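# Hang two metal bars on color-matched rack arms

## Task

Place each of the two short metal bars across the two rack arms whose labels (each label is just above its arm) have the same color as that bar's painted ends. Each bar must lie on both of its rack arms with its center between them, supported by the rack alone with no help from the robot, and the grippers must release and withdraw at the end.

## Robot and tools

Robot: two six-joint arms, left_arm and right_arm, each with a parallel gripper. Within every per-arm block, joints always come in this order: wrist roll, elbow, waist, wrist yaw, shoulder, wrist pitch. Follow that order only, whatever order other text suggests.

Frame: one shared scene frame. Origin on the tabletop midway between the arms, +z up, +x out across the table, left_arm on the +y side. The names left and right do not refer to image sides. A gripper's fingers point along its own +z and close along its own y. The reported end_effector_position (metres) is the spot between the finger pads, about 1 cm short of the tips; orientation is end_effector_quat_wxyz. Reported hand positions can be off, more so at long reach.

execute_actions(actions): a list of up to 15 actions. Each action is a table of up to 15 rows; each row lasts one control step (1/30 s), and if fewer than 15 rows are given the final row repeats to fill 15 steps. A row is one flat list for both arms: 14 numbers in [-1, 1], first left_arm's six joint values plus its opening, then right_arm's six plus opening. Joint values are offsets, scaled so 1.0 equals 1.202 rad (waist), 1.258 (shoulder), 1.238 (elbow), 2.073 (wrist pitch), 2.022 (wrist yaw and wrist roll). Every row's offsets count from the joint angles at the start of that action, not from the prior row; for a call's first action that means the angles last reported. Opening is absolute, not an offset: +1 fully open, -1 closed. Optionally 12 more numbers (0 to 1) follow: stiffness multipliers, left_arm's six then right_arm's six in joint order; they persist until changed. An empty list just returns state and images.

Joint ranges (rad): waist -2.618 to 3.054, shoulder 0.000 to 3.142, elbow 0.000 to 3.142, wrist pitch -1.571 to 1.571, wrist yaw -1.571 to 1.571, wrist roll -2.094 to 2.094. True ends can differ by up to 0.036 rad. An action that pushes a joint more than 0.036 rad beyond its range is rejected for both arms; a malformed action, or a first action failing this check, rejects the whole call. Requests past the real end are clipped, and 'joint sent to its limit' appears when a joint is driven fully there.

Speed caps: each joint's target stays within a lead of its measured angle (waist 0.202, shoulder 0.258, elbow 0.238, wrist pitch 0.573, wrist yaw and roll 0.522 rad), and targets putting the gripper over 70 mm from its current spot are scaled back. Large offsets therefore need several actions; unfinished motion may not complete by waiting, so command the remainder. Zero offsets can let an arm droop: in a reply's first call send offsets back to the intended angles, then zeros, adding more where a joint still lags.

move(target, speed, blocking): target is one 14-number row in the same layout; its joint values are offsets from the Joint positions in the latest result showing them, giving a destination. All joints share one timeline, so grippers travel along curves, lasting 0.5 to 10 s. speed (rad/s, 0.01 to 2, default 0.5) caps the joint with the farthest to go. Paths ignore obstacles and the other arm. Faster moves and targets set deeper past a contact hit or press harder. blocking=false returns after 0.5 s while motion continues; then only wait or stop are accepted until a result shows it ended. The extra 'move:' line gives the ending (done, off_target, moving, held, fault), limits=held or limits=none, and each arm's joint farthest from target. To keep pressing as before, send offsets from Joint positions to Joint targets.

wait(seconds): 0 to 10; arms hold their last command and a running move continues. stop(): brakes a running move; it needs room, more when fast; fingers keep moving. zoom_image(camera, region): region [x0, y0, x1, y1] in pixels of cam_high (504x504), cam_low (504x504), cam_left_wrist (616x616) or cam_right_wrist (616x616), at most 504 by 504. finished_scene(scene): ends the scene by number after the last command is held; irreversible, and the result reports success. Replying with no tool call ends everything.

Results: the state line per arm; Joint positions and Joint velocities per arm in joint order plus finger-pad gap (m; 0.094 open); Joint targets (current drive angles, can change by themselves); grip_measured on the command scale (each gripper offset by up to about 1 mm); joint torques (total drive output, offset and noisy); step readings after actions, with HELD marking steps where an arm was restrained; 'joint command not followed' when the clearance check altered targets; FAULT and MOTOR HOT lines.

Gripping: command about 0.03 below grip_measured for a firm hold, less for a lighter one. Pad force is roughly 50 to 62 N, weaker on thin parts; first contact can spike. Holding loads heats motors: warning from 75 °C, a 10 s arm stop at 90 °C, and at 100 °C the arm and gripper go limp and fall.

Avoid: anything leaving the table, dropping or slamming bars, hard pushes, and arms striking or pressing each other. Occasional tugs may act on held parts or shove loose objects. The robot keeps its last command while you compose a reply. Before finishing, open the grippers and pull away so the rack alone holds each bar.

Each tool is called after ">>>" as a command line: name --argument value for each argument, lists and objects as JSON in quotes; but a table of rows of numbers goes row by row, as --pt "numbers of a row", without its own name.

## Session

>>> execute_actions --actions '[]'

Scene clock: 0.00 s.
left_arm: end_effector_position=(+0.3350, +0.2700, +0.4139) grip_measured=+1.000 end_effector_quat_wxyz=(+0.712, -0.002, +0.702, +0.003) | right_arm: end_effector_position=(+0.3874, -0.4295, +0.4107) grip_measured=+1.000 end_effector_quat_wxyz=(+0.706, +0.054, +0.703, -0.059)
Joint names: [wrist roll, elbow, waist, wrist yaw, shoulder, wrist pitch]
Joint positions: left_arm=[ 0.001  1.055 -0.012  0.006  1.038 -0.002  0.094] | right_arm=[-0.007  1.057  0.     0.001  1.049 -0.003  0.094]
Joint velocities: left_arm=[ 0.007  0.012 -0.012  0.037  0.007 -0.022  0.   ] | right_arm=[ 0.022 -0.017 -0.012  0.022 -0.022 -0.081  0.   ]
Joint torques (N m, as the arm reports them, + toward a larger angle): no reading
Motor temperatures (°C, as the motors report them): left_arm=[25 24 24 25 27 26] | right_arm=[23 24 25 24 25 25]
Joint targets: left_arm=[0.002 1.069 -0.012 0.006 1.029 0.011] | right_arm=[-0.009 1.064 0.000 0.001 1.042 -0.008]
Joint stiffness scale: left_arm=[1. 1. 1. 1. 1. 1.] | right_arm=[1. 1. 1. 1. 1. 1.]

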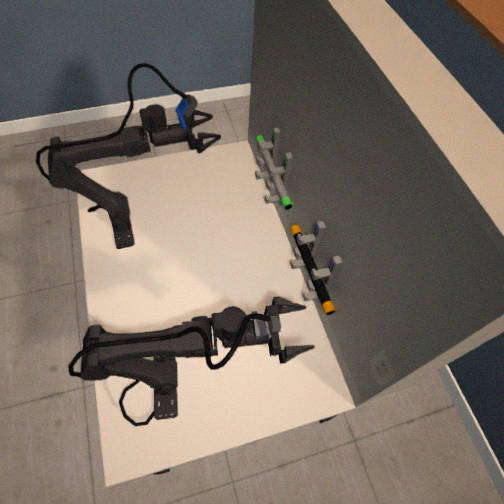

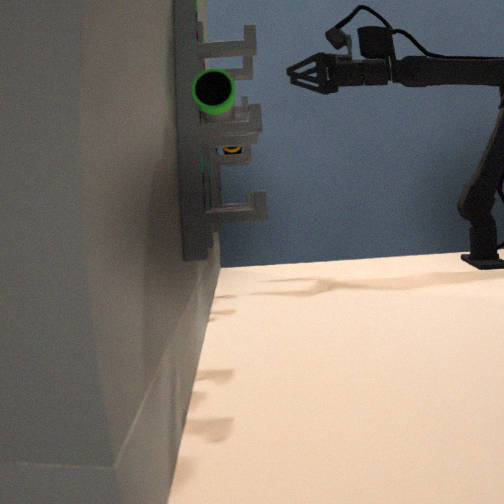

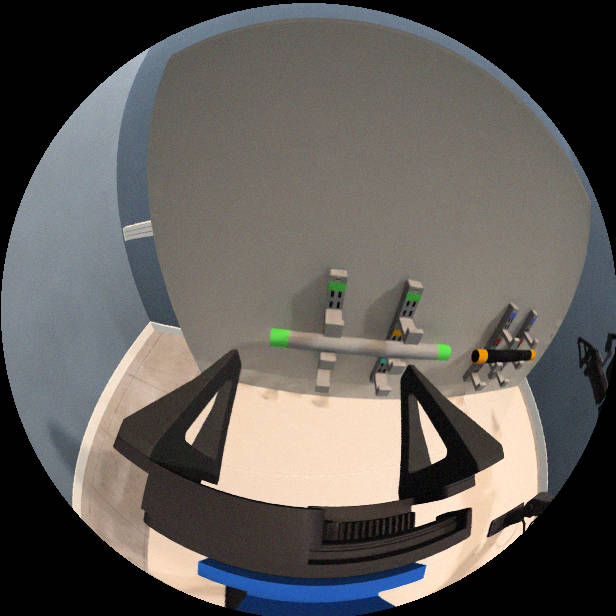

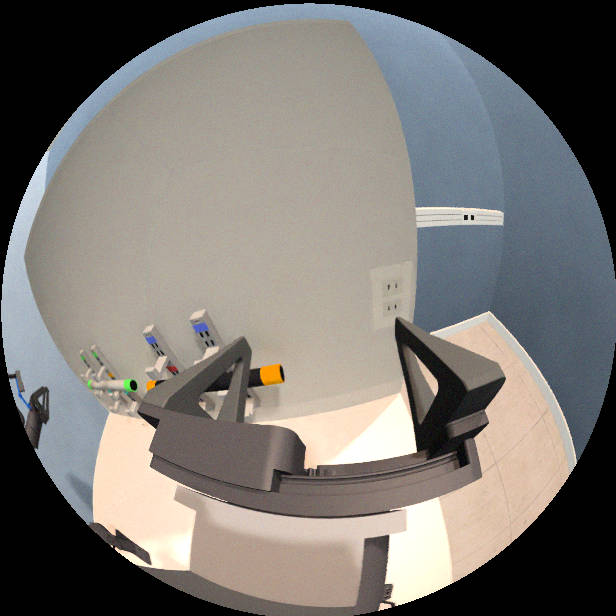

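>>> move --target '[0.777,-0.3,0,0,0,0.18,1,0.777,0,0.15,0,0.2,0,1]' --speed 1

Scene clock: 3.07 s.
left_arm: end_effector_position=(+0.3419, +0.2701, +0.3201) grip_measured=+1.000 end_effector_quat_wxyz=(+0.498, +0.500, +0.499, +0.504) | right_arm: end_effector_position=(+0.4526, -0.3630, +0.3132) grip_measured=+1.000 end_effector_quat_wxyz=(+0.434, +0.552, +0.561, +0.438)
Joint names: [wrist roll, elbow, waist, wrist yaw, shoulder, wrist pitch]
Joint positions: left_arm=[ 1.577  0.692 -0.012  0.006  1.038  0.349  0.094] | right_arm=[ 1.568  1.057  0.173  0.001  1.297 -0.003  0.094]
Joint velocities: left_arm=[-0.037  0.002  0.002 -0.007  0.012 -0.007  0.   ] | right_arm=[ 0.037 -0.007  0.002 -0.022 -0.002  0.066  0.   ]
Joint torques (N m, as the arm reports them, + toward a larger angle): left_arm=[-0.07  7.51  0.13 -0.04 -2.12  1.86] | right_arm=[-0.05  8.19  0.66 -0.02 -3.71  1.83]
Motor temperatures (°C, as the motors report them): left_arm=[25 24 24 25 27 27] | right_arm=[23 24 25 24 25 25]
Joint targets: left_arm=[1.572 0.684 -0.012 0.006 1.038 0.371] | right_arm=[1.564 1.057 0.181 0.001 1.300 -0.004]
Joint stiffness scale: left_arm=[1. 1. 1. 1. 1. 1.] | right_arm=[1. 1. 1. 1. 1. 1.]
move: off_target (left_arm); limits=none; left_arm: farthest joint: the wrist pitch, 0.022 radians from its target (0.373 radians at the start); right_arm: farthest joint: the waist, 0.007 radians from its target (0.180 radians at the start)

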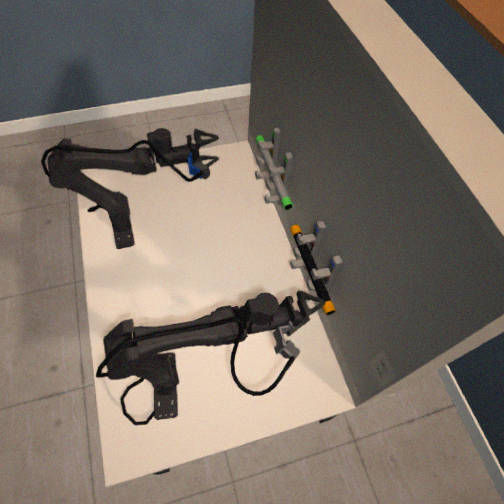

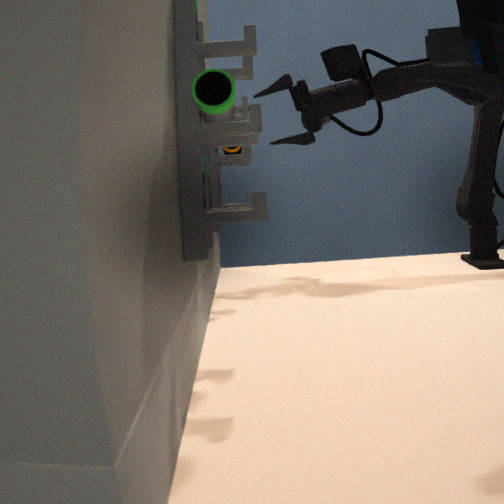

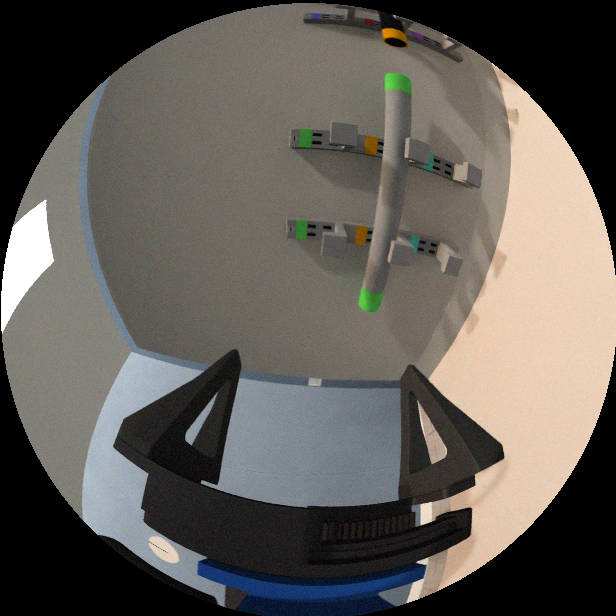

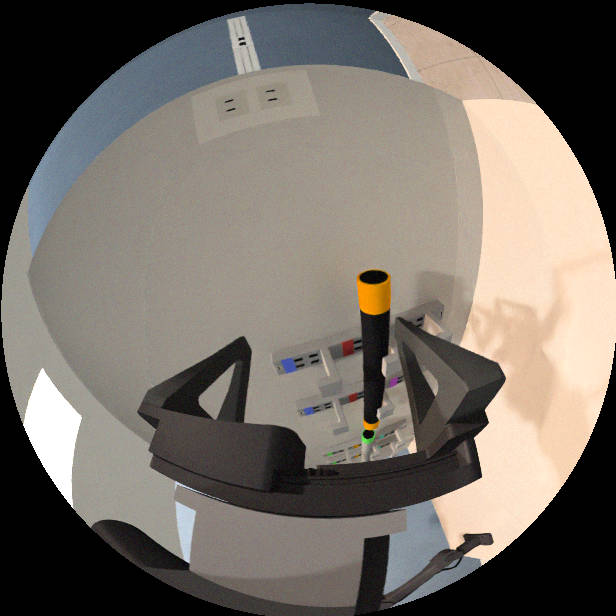

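>>> move --target '[0,0.12,-0.13,0,0.47,0.22,1,0,-0.175,-0.15,0.37,0.265,0.39,1]' --speed 0.6

Scene clock: 6.20 s.
left_arm: end_effector_position=(+0.4456, +0.1976, +0.2308) grip_measured=+1.000 end_effector_quat_wxyz=(+0.519, +0.550, +0.470, +0.455) | right_arm: end_effector_position=(+0.4407, -0.5600, +0.2622) grip_measured=+1.000 end_effector_quat_wxyz=(+0.673, +0.662, +0.222, +0.246)
Joint names: [wrist roll, elbow, waist, wrist yaw, shoulder, wrist pitch]
Joint positions: left_arm=[ 1.584  0.801 -0.162  0.006  1.63   0.783  0.094] | right_arm=[ 1.573  0.859 -0.001  0.737  1.627  0.804  0.094]
Joint velocities: left_arm=[-0.095  0.002 -0.012  0.051  0.012 -0.007  0.   ] | right_arm=[ 0.037  0.007  0.017 -0.022  0.002  0.095  0.   ]
Joint torques (N m, as the arm reports them, + toward a larger angle): left_arm=[-0.08 10.79 -0.27  0.01 -6.18  1.91] | right_arm=[-0.06  5.79 -0.47  0.07 -5.75  1.65]
Motor temperatures (°C, as the motors report them): left_arm=[25 25 24 25 27 28] | right_arm=[23 25 25 24 26 26]
Joint targets: left_arm=[1.578 0.841 -0.169 0.006 1.629 0.805] | right_arm=[1.568 0.841 -0.007 0.749 1.630 0.806]
Joint stiffness scale: left_arm=[1. 1. 1. 1. 1. 1.] | right_arm=[1. 1. 1. 1. 1. 1.]
move: off_target (left_arm); limits=none; left_arm: farthest joint: the elbow, 0.039 radians from its target (0.148 radians at the start); right_arm: farthest joint: the elbow, 0.018 radians from its target (0.217 radians at the start)

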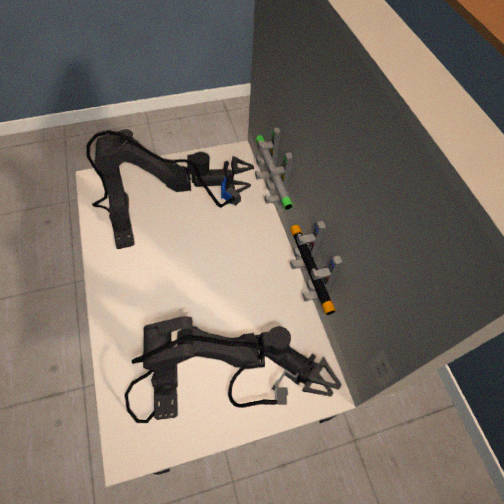

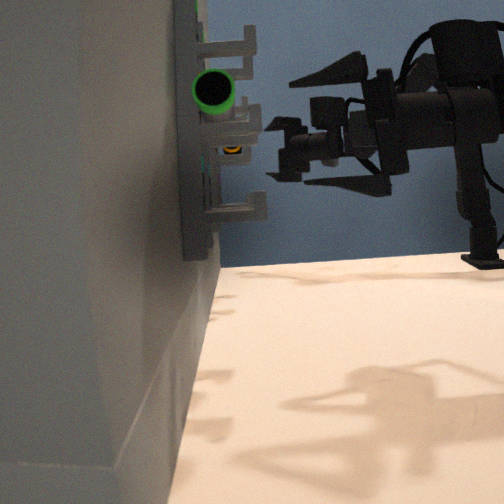

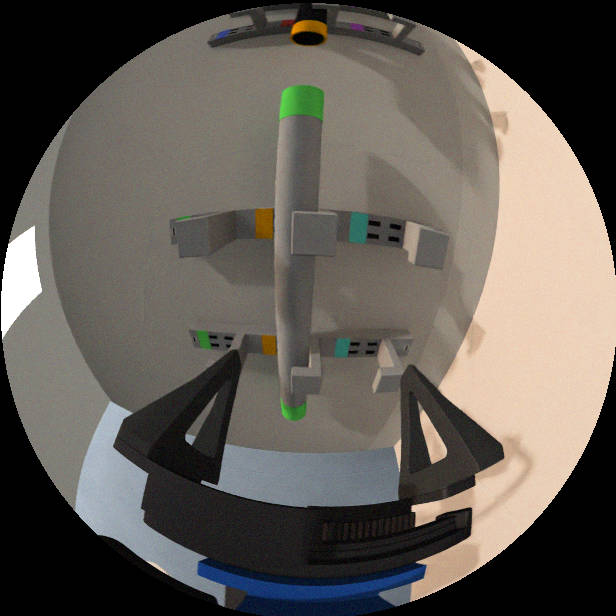

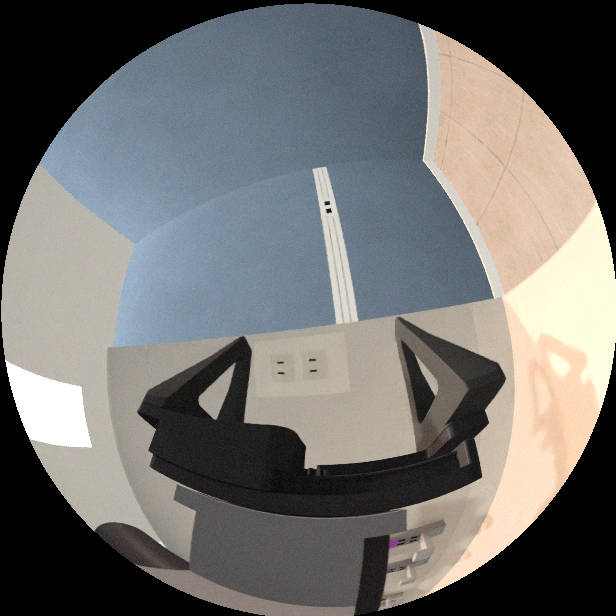

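>>> move --target '[0,0.36,0,0,0.238,-0.02,1,-1,0,0,-0.73,0,0,1]' --speed 1

>>> move --target '[0,0.03,0,0,0,0.01,1,-0.555,0,0,0,0,0,1]' --speed 1

Scene clock: 9.80 s.
left_arm: end_effector_position=(+0.5355, +0.1850, +0.2552) grip_measured=+1.000 end_effector_quat_wxyz=(+0.536, +0.534, +0.453, +0.473) | right_arm: end_effector_position=(+0.4799, -0.3250, +0.2624) grip_measured=+1.000 end_effector_quat_wxyz=(+0.716, -0.345, +0.606, +0.035)
Joint names: [wrist roll, elbow, waist, wrist yaw, shoulder, wrist pitch]
Joint positions: left_arm=[ 1.59   1.209 -0.162  0.006  1.927  0.738  0.094] | right_arm=[-0.446  0.859 -0.001 -0.727  1.627  0.804  0.094]
Joint velocities: left_arm=[ 0.037 -0.027 -0.007 -0.022  0.002 -0.037  0.   ] | right_arm=[-0.037 -0.012  0.002 -0.022 -0.007 -0.051  0.   ]
Joint torques (N m, as the arm reports them, + toward a larger angle): left_arm=[-0.05 10.93  0.05  0.01 -8.62  1.66] | right_arm=[-0.05  7.24  0.02 -0.12 -6.02  1.62]
Motor temperatures (°C, as the motors report them): left_arm=[25 27 24 25 28 29] | right_arm=[23 25 25 24 27 26]
Joint targets: left_arm=[1.584 1.247 -0.162 0.006 1.929 0.741] | right_arm=[-0.449 0.859 -0.001 -0.739 1.627 0.804]
Joint stiffness scale: left_arm=[1. 1. 1. 1. 1. 1.] | right_arm=[1. 1. 1. 1. 1. 1.]
move: off_target (left_arm); limits=none; left_arm: farthest joint: the elbow, 0.038 radians from its target (0.445 radians at the start); right_arm: farthest joint: the wrist yaw, 0.012 radians from its target (1.476 radians at the start)

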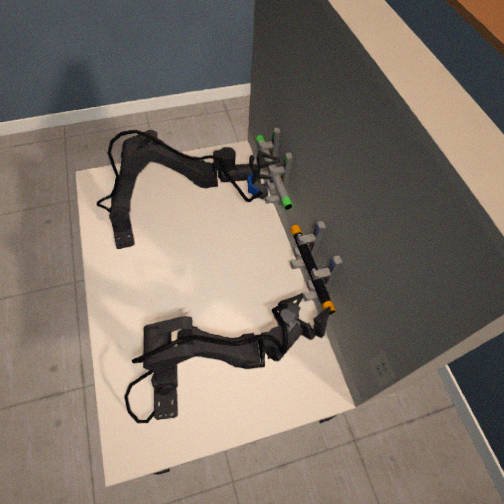

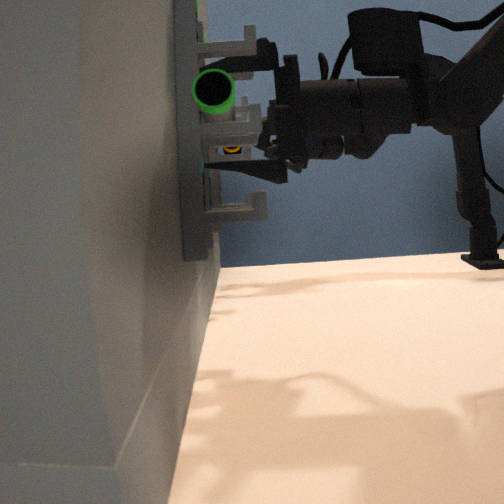

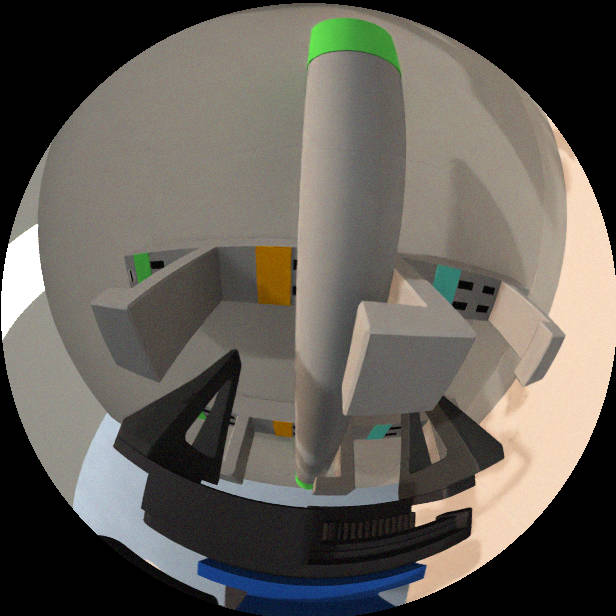

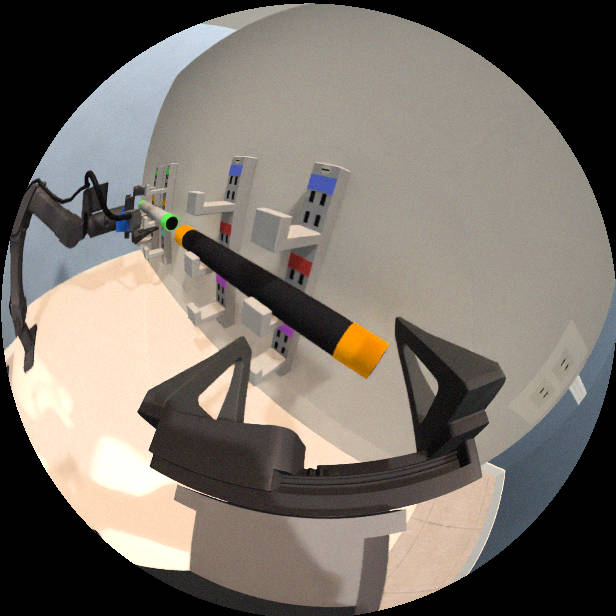

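Scene clock: 11.87 s.
left_arm: end_effector_position=(+0.5356, +0.1850, +0.2548) grip_measured=+1.000 end_effector_quat_wxyz=(+0.534, +0.535, +0.452, +0.474) | right_arm: end_effector_position=(+0.4799, -0.3250, +0.2624) grip_measured=+1.000 end_effector_quat_wxyz=(+0.624, -0.616, +0.328, -0.353)
Joint names: [wrist roll, elbow, waist, wrist yaw, shoulder, wrist pitch]
Joint positions: left_arm=[ 1.596  1.209 -0.162  0.006  1.927  0.736  0.094] | right_arm=[-1.572  0.859 -0.001 -0.727  1.627  0.804  0.094]
Joint velocities: left_arm=[-0.007 -0.007 -0.002 -0.007 -0.017 -0.007  0.   ] | right_arm=[-0.007  0.007 -0.007  0.007  0.012 -0.051  0.   ]
Joint torques (N m, as the arm reports them, + toward a larger angle): left_arm=[-0.08 11.    0.06 -0.02 -8.95  1.84] | right_arm=[ 0.01  7.23  0.01 -0.02 -6.01  1.63]
Motor temperatures (°C, as the motors report them): left_arm=[25 27 24 25 29 29] | right_arm=[23 25 25 24 27 27]
Joint targets: left_arm=[1.590 1.246 -0.162 0.006 1.927 0.759] | right_arm=[-1.568 0.859 -0.001 -0.727 1.627 0.804]
Joint stiffness scale: left_arm=[1. 1. 1. 1. 1. 1.] | right_arm=[1. 1. 1. 1. 1. 1.]
move: off_target (left_arm); limits=none; left_arm: farthest joint: the elbow, 0.037 radians from its target (0.037 radians at the start); right_arm: farthest joint: the wrist roll, 0.004 radians from its target (1.123 radians at the start)

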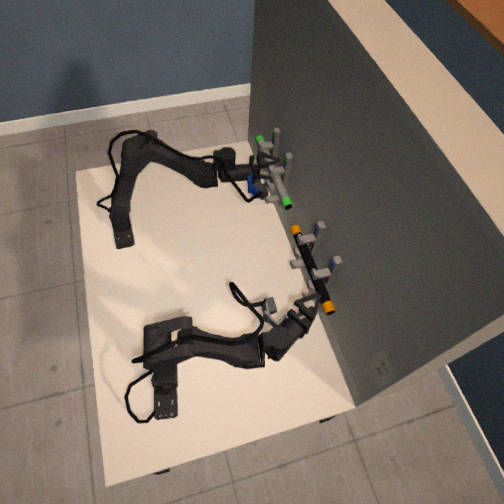

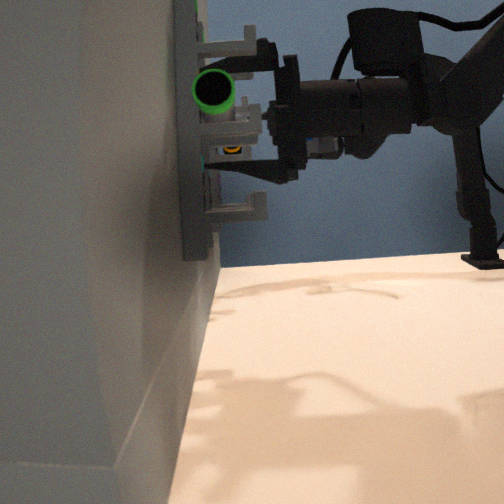

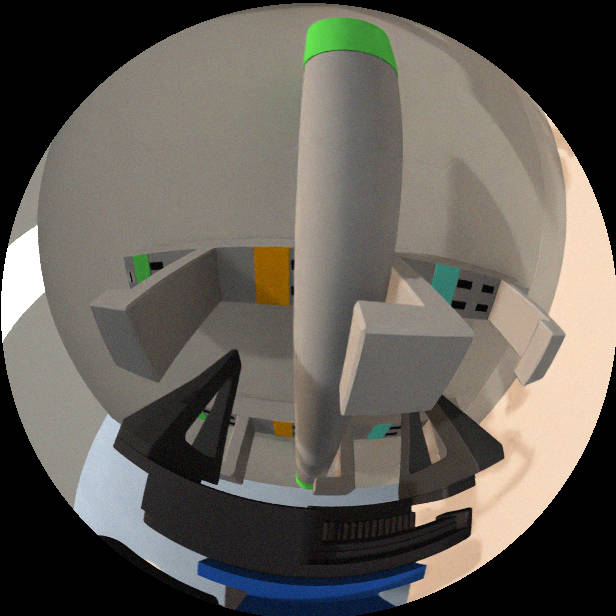

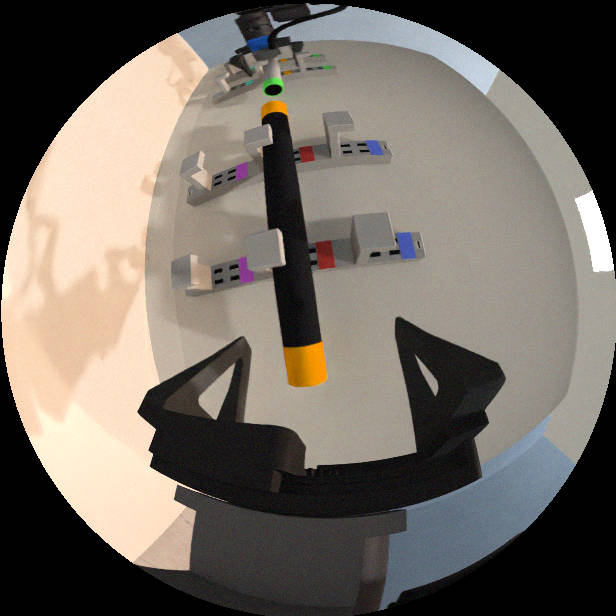

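>>> move --target '[-0.012,0.03,0,0,0,-0.01,-0.4,0,0.17,0.16,0.095,0.151,-0.016,1]' --speed 0.25

Scene clock: 13.90 s.
left_arm: end_effector_position=(+0.5356, +0.1850, +0.2529) grip_measured=-0.385 end_effector_quat_wxyz=(+0.534, +0.535, +0.456, +0.469) | right_arm: end_effector_position=(+0.5351, -0.2806, +0.2562) grip_measured=+1.000 end_effector_quat_wxyz=(+0.616, -0.604, +0.345, -0.370)
Joint names: [wrist roll, elbow, waist, wrist yaw, shoulder, wrist pitch]
Joint positions: left_arm=[ 1.585  1.209 -0.162  0.006  1.927  0.729  0.029] | right_arm=[-1.575  1.035  0.162 -0.508  1.805  0.806  0.094]
Joint velocities: left_arm=[-0.066  0.002 -0.002 -0.007 -0.022  0.007 -0.001] | right_arm=[-0.051  0.007  0.007 -0.022 -0.007 -0.007  0.   ]
Joint torques (N m, as the arm reports them, + toward a larger angle): left_arm=[-0.2  11.11  0.23  0.01 -9.03  1.53] | right_arm=[ 0.01 10.02  2.42 -0.25 -6.78  1.38]
Motor temperatures (°C, as the motors report them): left_arm=[25 27 24 25 30 30] | right_arm=[23 26 25 24 27 27]
Joint targets: left_arm=[1.572 1.246 -0.162 0.006 1.927 0.716] | right_arm=[-1.572 1.069 0.191 -0.535 1.817 0.771]
Joint stiffness scale: left_arm=[1. 1. 1. 1. 1. 1.] | right_arm=[1. 1. 1. 1. 1. 1.]
move: off_target (left_arm, right_arm); limits=none; left_arm: farthest joint: the elbow, 0.037 radians from its target (0.037 radians at the start); right_arm: farthest joint: the wrist pitch, 0.035 radians from its target (0.033 radians at the start)

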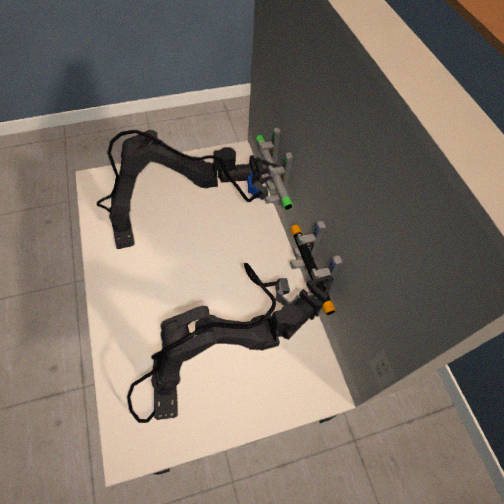

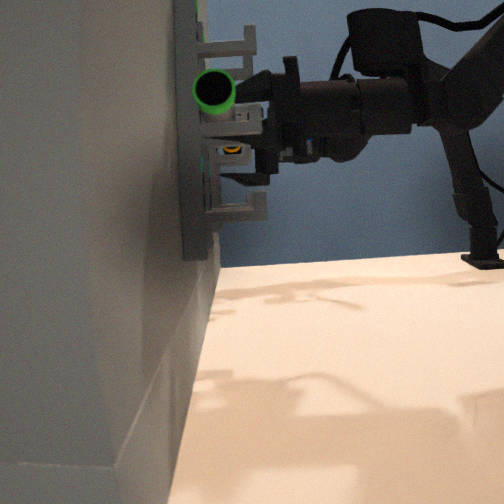

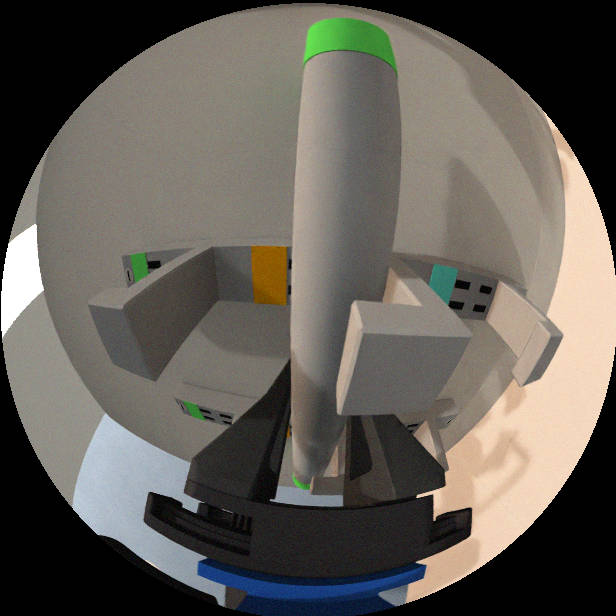

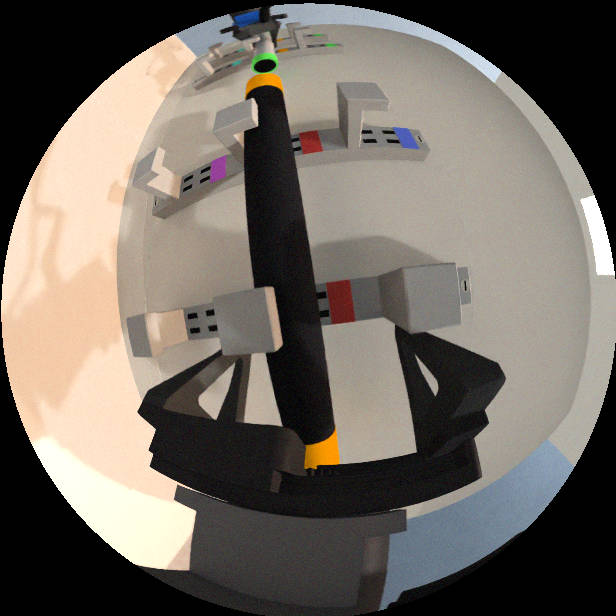

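>>> move --target '[-0.006,0.085,0,0,-0.036,-0.048,-0.43,0,-0.01,-0.03,-0.01,0,-0.03,1]' --speed 0.15

>>> move --target '[-0.004,0.03,0,0,0,0,-0.43,0,0,0,0,0,0,-0.44]'

Scene clock: 15.53 s.
left_arm: end_effector_position=(+0.5364, +0.1849, +0.2539) grip_measured=-0.397 end_effector_quat_wxyz=(+0.517, +0.552, +0.474, +0.450) | right_arm: end_effector_position=(+0.5370, -0.2946, +0.2476) grip_measured=+1.000 end_effector_quat_wxyz=(+0.604, -0.608, +0.362, -0.366)
Joint names: [wrist roll, elbow, waist, wrist yaw, shoulder, wrist pitch]
Joint positions: left_arm=[ 1.577  1.254 -0.162  0.006  1.901  0.589  0.028] | right_arm=[-1.58   1.035  0.134 -0.515  1.805  0.768  0.094]
Joint velocities: left_arm=[ 0.081 -0.007 -0.002  0.095 -0.012 -0.007  0.001] | right_arm=[-0.037  0.002 -0.007 -0.037  0.002 -0.007  0.   ]
Joint torques (N m, as the arm reports them, + toward a larger angle): left_arm=[ -0.03  13.52   0.11  -0.03 -10.29   1.97] | right_arm=[ 0.03  6.32 -0.6  -0.14 -7.67  1.5 ]
Motor temperatures (°C, as the motors report them): left_arm=[25 28 24 25 30 30] | right_arm=[23 26 25 24 28 27]
Joint targets: left_arm=[1.573 1.314 -0.162 0.006 1.881 0.629] | right_arm=[-1.575 1.023 0.126 -0.528 1.805 0.744]
Joint stiffness scale: left_arm=[1. 1. 1. 1. 1. 1.] | right_arm=[1. 1. 1. 1. 1. 1.]
move: off_target (left_arm, right_arm); limits=none; left_arm: farthest joint: the elbow, 0.061 radians from its target (0.105 radians at the start); right_arm: farthest joint: the wrist pitch, 0.024 radians from its target (0.062 radians at the start)

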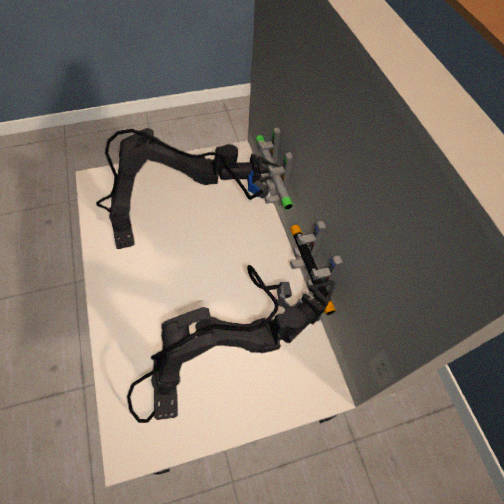

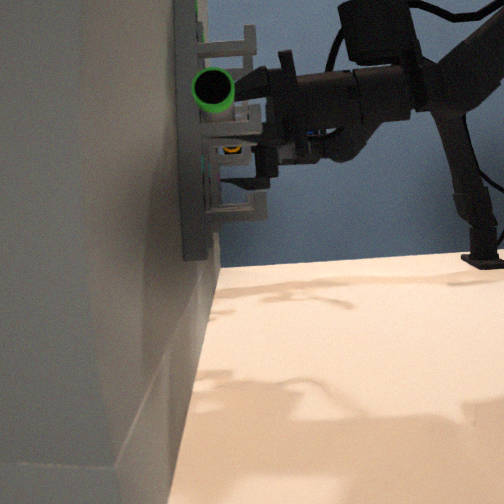

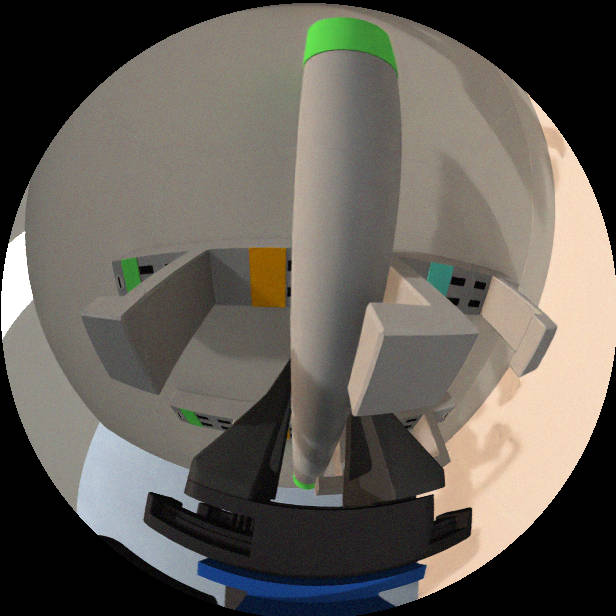

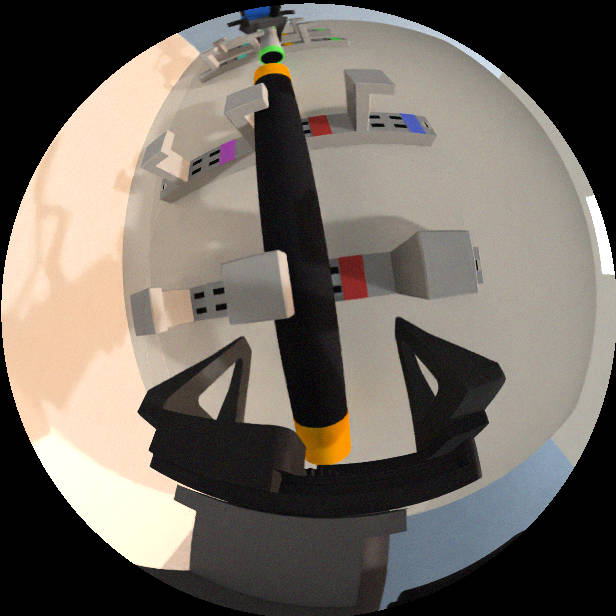

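Scene clock: 16.23 s.
left_arm: end_effector_position=(+0.5363, +0.1849, +0.2531) grip_measured=-0.397 end_effector_quat_wxyz=(+0.517, +0.552, +0.475, +0.450) | right_arm: end_effector_position=(+0.5370, -0.2946, +0.2476) grip_measured=-0.409 end_effector_quat_wxyz=(+0.603, -0.609, +0.360, -0.368)
Joint names: [wrist roll, elbow, waist, wrist yaw, shoulder, wrist pitch]
Joint positions: left_arm=[ 1.576  1.254 -0.162  0.006  1.901  0.586  0.028] | right_arm=[-1.586  1.035  0.134 -0.515  1.805  0.768  0.028]
Joint velocities: left_arm=[-0.051 -0.012  0.017 -0.081 -0.017  0.066 -0.001] | right_arm=[ 0.007  0.007 -0.012 -0.051  0.007  0.037 -0.001]
Joint torques (N m, as the arm reports them, + toward a larger angle): left_arm=[-0.09 11.34  0.19  0.   -8.88  1.69] | right_arm=[ 0.04  7.32  0.02 -0.02 -7.67  1.73]
Motor temperatures (°C, as the motors report them): left_arm=[25 28 24 25 30 30] | right_arm=[23 26 25 24 28 27]
Joint targets: left_arm=[1.569 1.291 -0.162 0.006 1.901 0.589] | right_arm=[-1.580 1.035 0.134 -0.515 1.805 0.767]
Joint stiffness scale: left_arm=[1. 1. 1. 1. 1. 1.] | right_arm=[1. 1. 1. 1. 1. 1.]
move: off_target (left_arm); limits=none; left_arm: farthest joint: the elbow, 0.037 radians from its target (0.037 radians at the start); right_arm: farthest joint: the wrist roll, 0.006 radians from its target (0.000 radians at the start)

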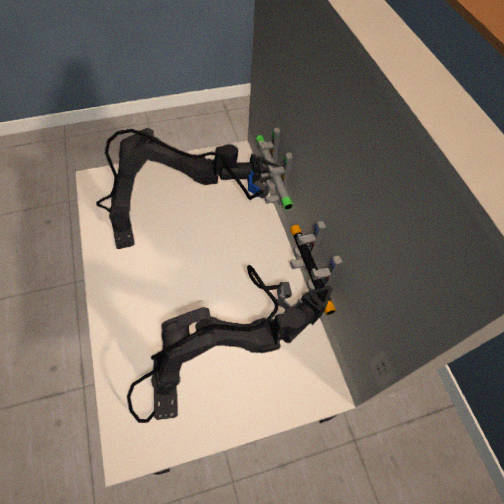

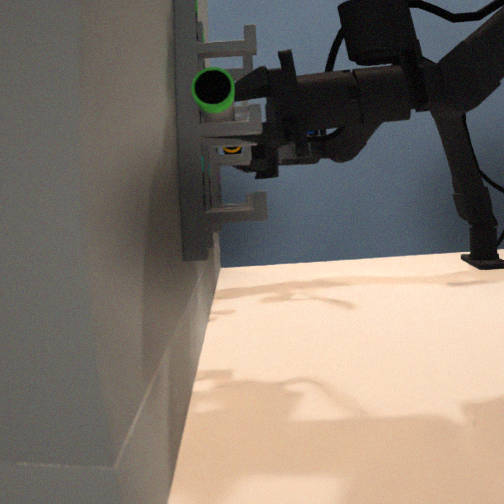

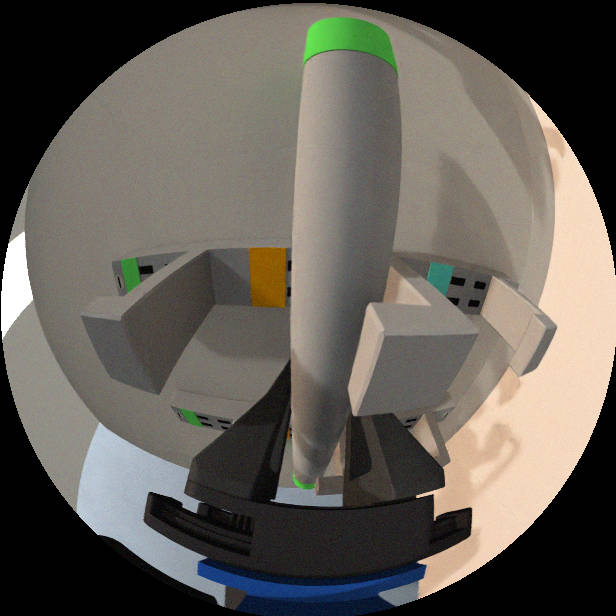

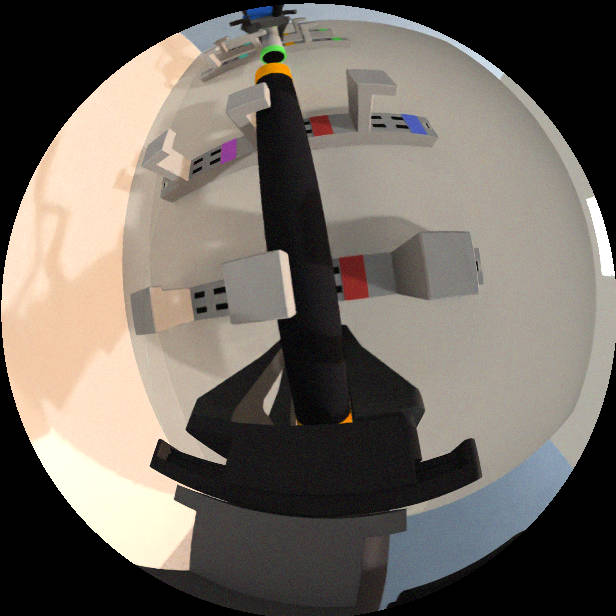

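>>> move --target '[0,0.075,0,0,-0.035,0.1,-0.43,0,0.1,0,0,-0.05,0.04,-0.45]' --speed 0.15

Scene clock: 18.50 s.
left_arm: end_effector_position=(+0.5365, +0.1849, +0.2557) grip_measured=-0.397 end_effector_quat_wxyz=(+0.520, +0.549, +0.473, +0.452) | right_arm: end_effector_position=(+0.5409, -0.2946, +0.2862) grip_measured=-0.409 end_effector_quat_wxyz=(+0.612, -0.598, +0.325, -0.402)
Joint names: [wrist roll, elbow, waist, wrist yaw, shoulder, wrist pitch]
Joint positions: left_arm=[ 1.576  1.254 -0.162  0.006  1.901  0.596  0.028] | right_arm=[-1.613  1.098  0.134 -0.516  1.785  0.771  0.028]
Joint velocities: left_arm=[-0.022 -0.007  0.007  0.037  0.012  0.022 -0.001] | right_arm=[-0.095 -0.012 -0.002 -0.066  0.002  0.022  0.002]
Joint torques (N m, as the arm reports them, + toward a larger angle): left_arm=[ -0.05  14.43   0.     0.02 -11.6    3.01] | right_arm=[  0.23  12.4    0.02   0.   -10.82   2.49]
Motor temperatures (°C, as the motors report them): left_arm=[25 29 24 25 31 31] | right_arm=[23 26 25 24 29 28]
Joint targets: left_arm=[1.576 1.325 -0.162 0.006 1.867 0.747] | right_arm=[-1.586 1.159 0.134 -0.515 1.742 0.851]
Joint stiffness scale: left_arm=[1. 1. 1. 1. 1. 1.] | right_arm=[1. 1. 1. 1. 1. 1.]
move: off_target (left_arm, right_arm); limits=none; left_arm: farthest joint: the wrist pitch, 0.197 radians from its target (0.208 radians at the start); right_arm: farthest joint: the wrist pitch, 0.080 radians from its target (0.083 radians at the start)

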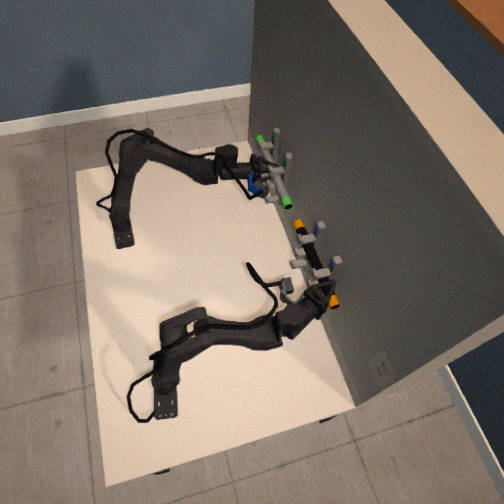

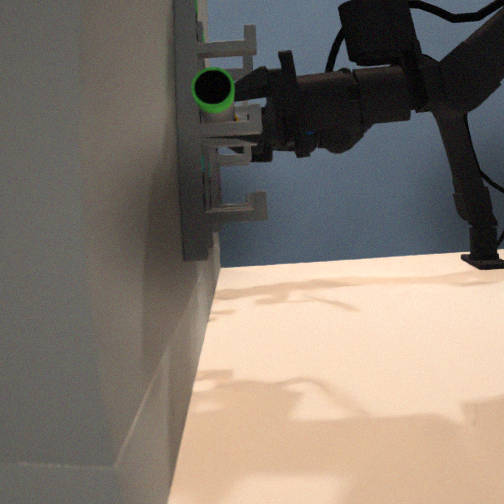

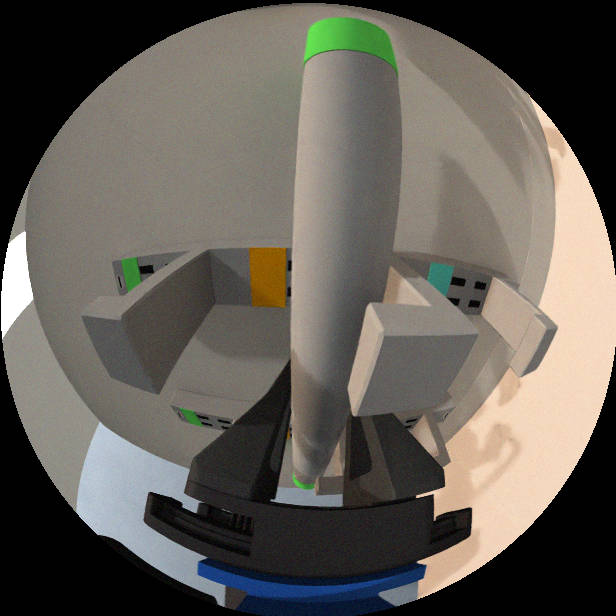

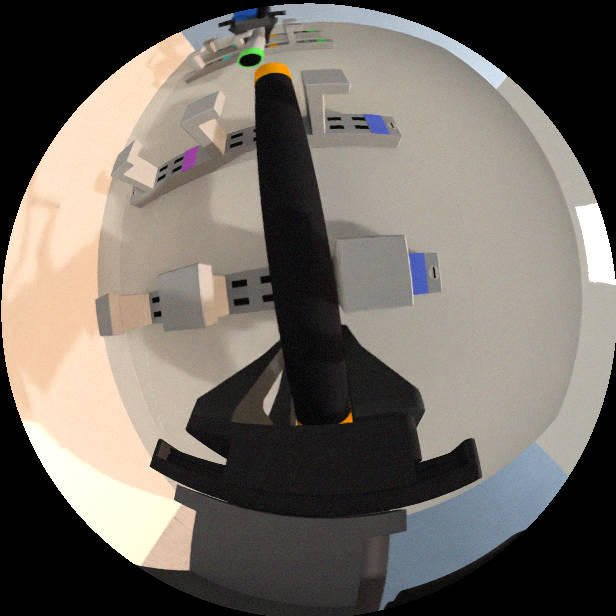

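>>> move --target '[0,0.025,0,0,-0.005,0.15,-0.43,0.02,0.02,0,0,-0.01,-0.015,-0.45]' --speed 0.2

Scene clock: 20.73 s.
left_arm: end_effector_position=(+0.5363, +0.1849, +0.2572) grip_measured=-0.397 end_effector_quat_wxyz=(+0.531, +0.538, +0.460, +0.465) | right_arm: end_effector_position=(+0.5416, -0.2946, +0.2773) grip_measured=-0.409 end_effector_quat_wxyz=(+0.608, -0.604, +0.341, -0.386)
Joint names: [wrist roll, elbow, waist, wrist yaw, shoulder, wrist pitch]
Joint positions: left_arm=[ 1.583  1.229 -0.162  0.006  1.916  0.684  0.028] | right_arm=[-1.6    1.098  0.134 -0.516  1.786  0.733  0.028]
Joint velocities: left_arm=[ 0.022 -0.007  0.002  0.007  0.002  0.037 -0.001] | right_arm=[ 0.007  0.022  0.007 -0.022  0.002 -0.051 -0.001]
Joint torques (N m, as the arm reports them, + toward a larger angle): left_arm=[ -0.07  12.88   0.04  -0.02 -10.58   3.66] | right_arm=[ 0.22  9.51  0.02 -0.01 -8.68  1.76]
Motor temperatures (°C, as the motors report them): left_arm=[25 29 24 25 32 33] | right_arm=[23 27 25 24 29 28]
Joint targets: left_arm=[1.576 1.285 -0.162 0.006 1.895 0.907] | right_arm=[-1.573 1.123 0.134 -0.516 1.773 0.739]
Joint stiffness scale: left_arm=[1. 1. 1. 1. 1. 1.] | right_arm=[1. 1. 1. 1. 1. 1.]
move: off_target (left_arm, right_arm); limits=none; left_arm: farthest joint: the wrist pitch, 0.222 radians from its target (0.311 radians at the start); right_arm: farthest joint: the wrist roll, 0.028 radians from its target (0.041 radians at the start)

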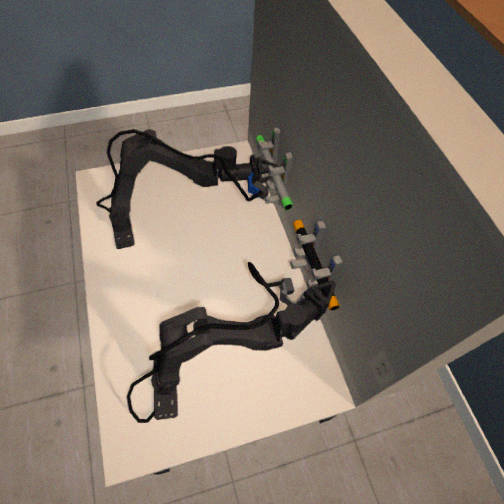

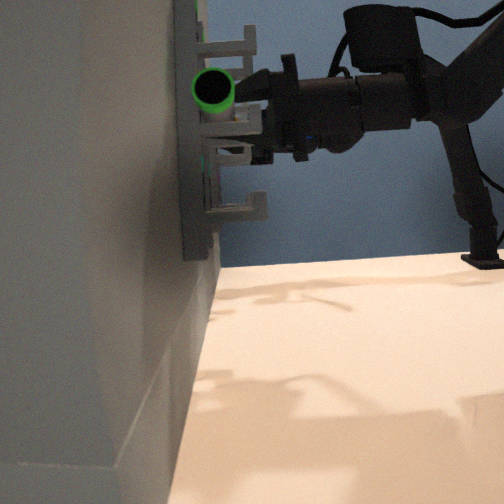

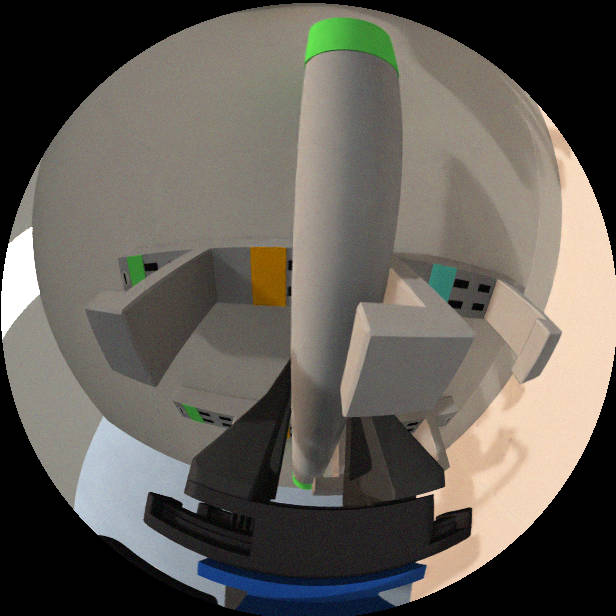

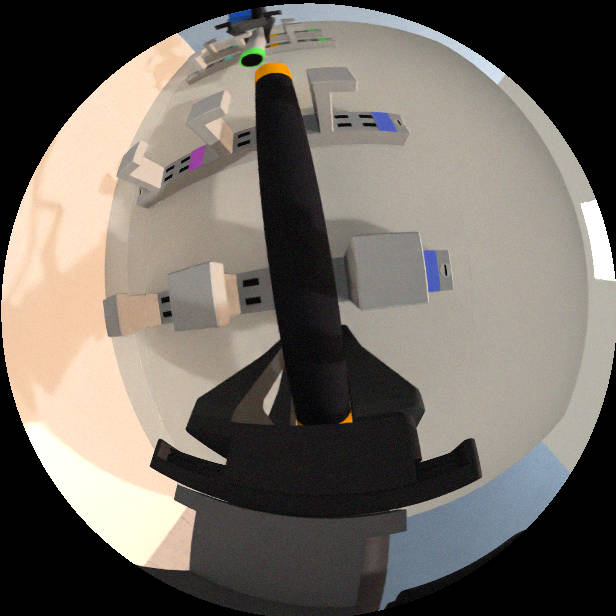

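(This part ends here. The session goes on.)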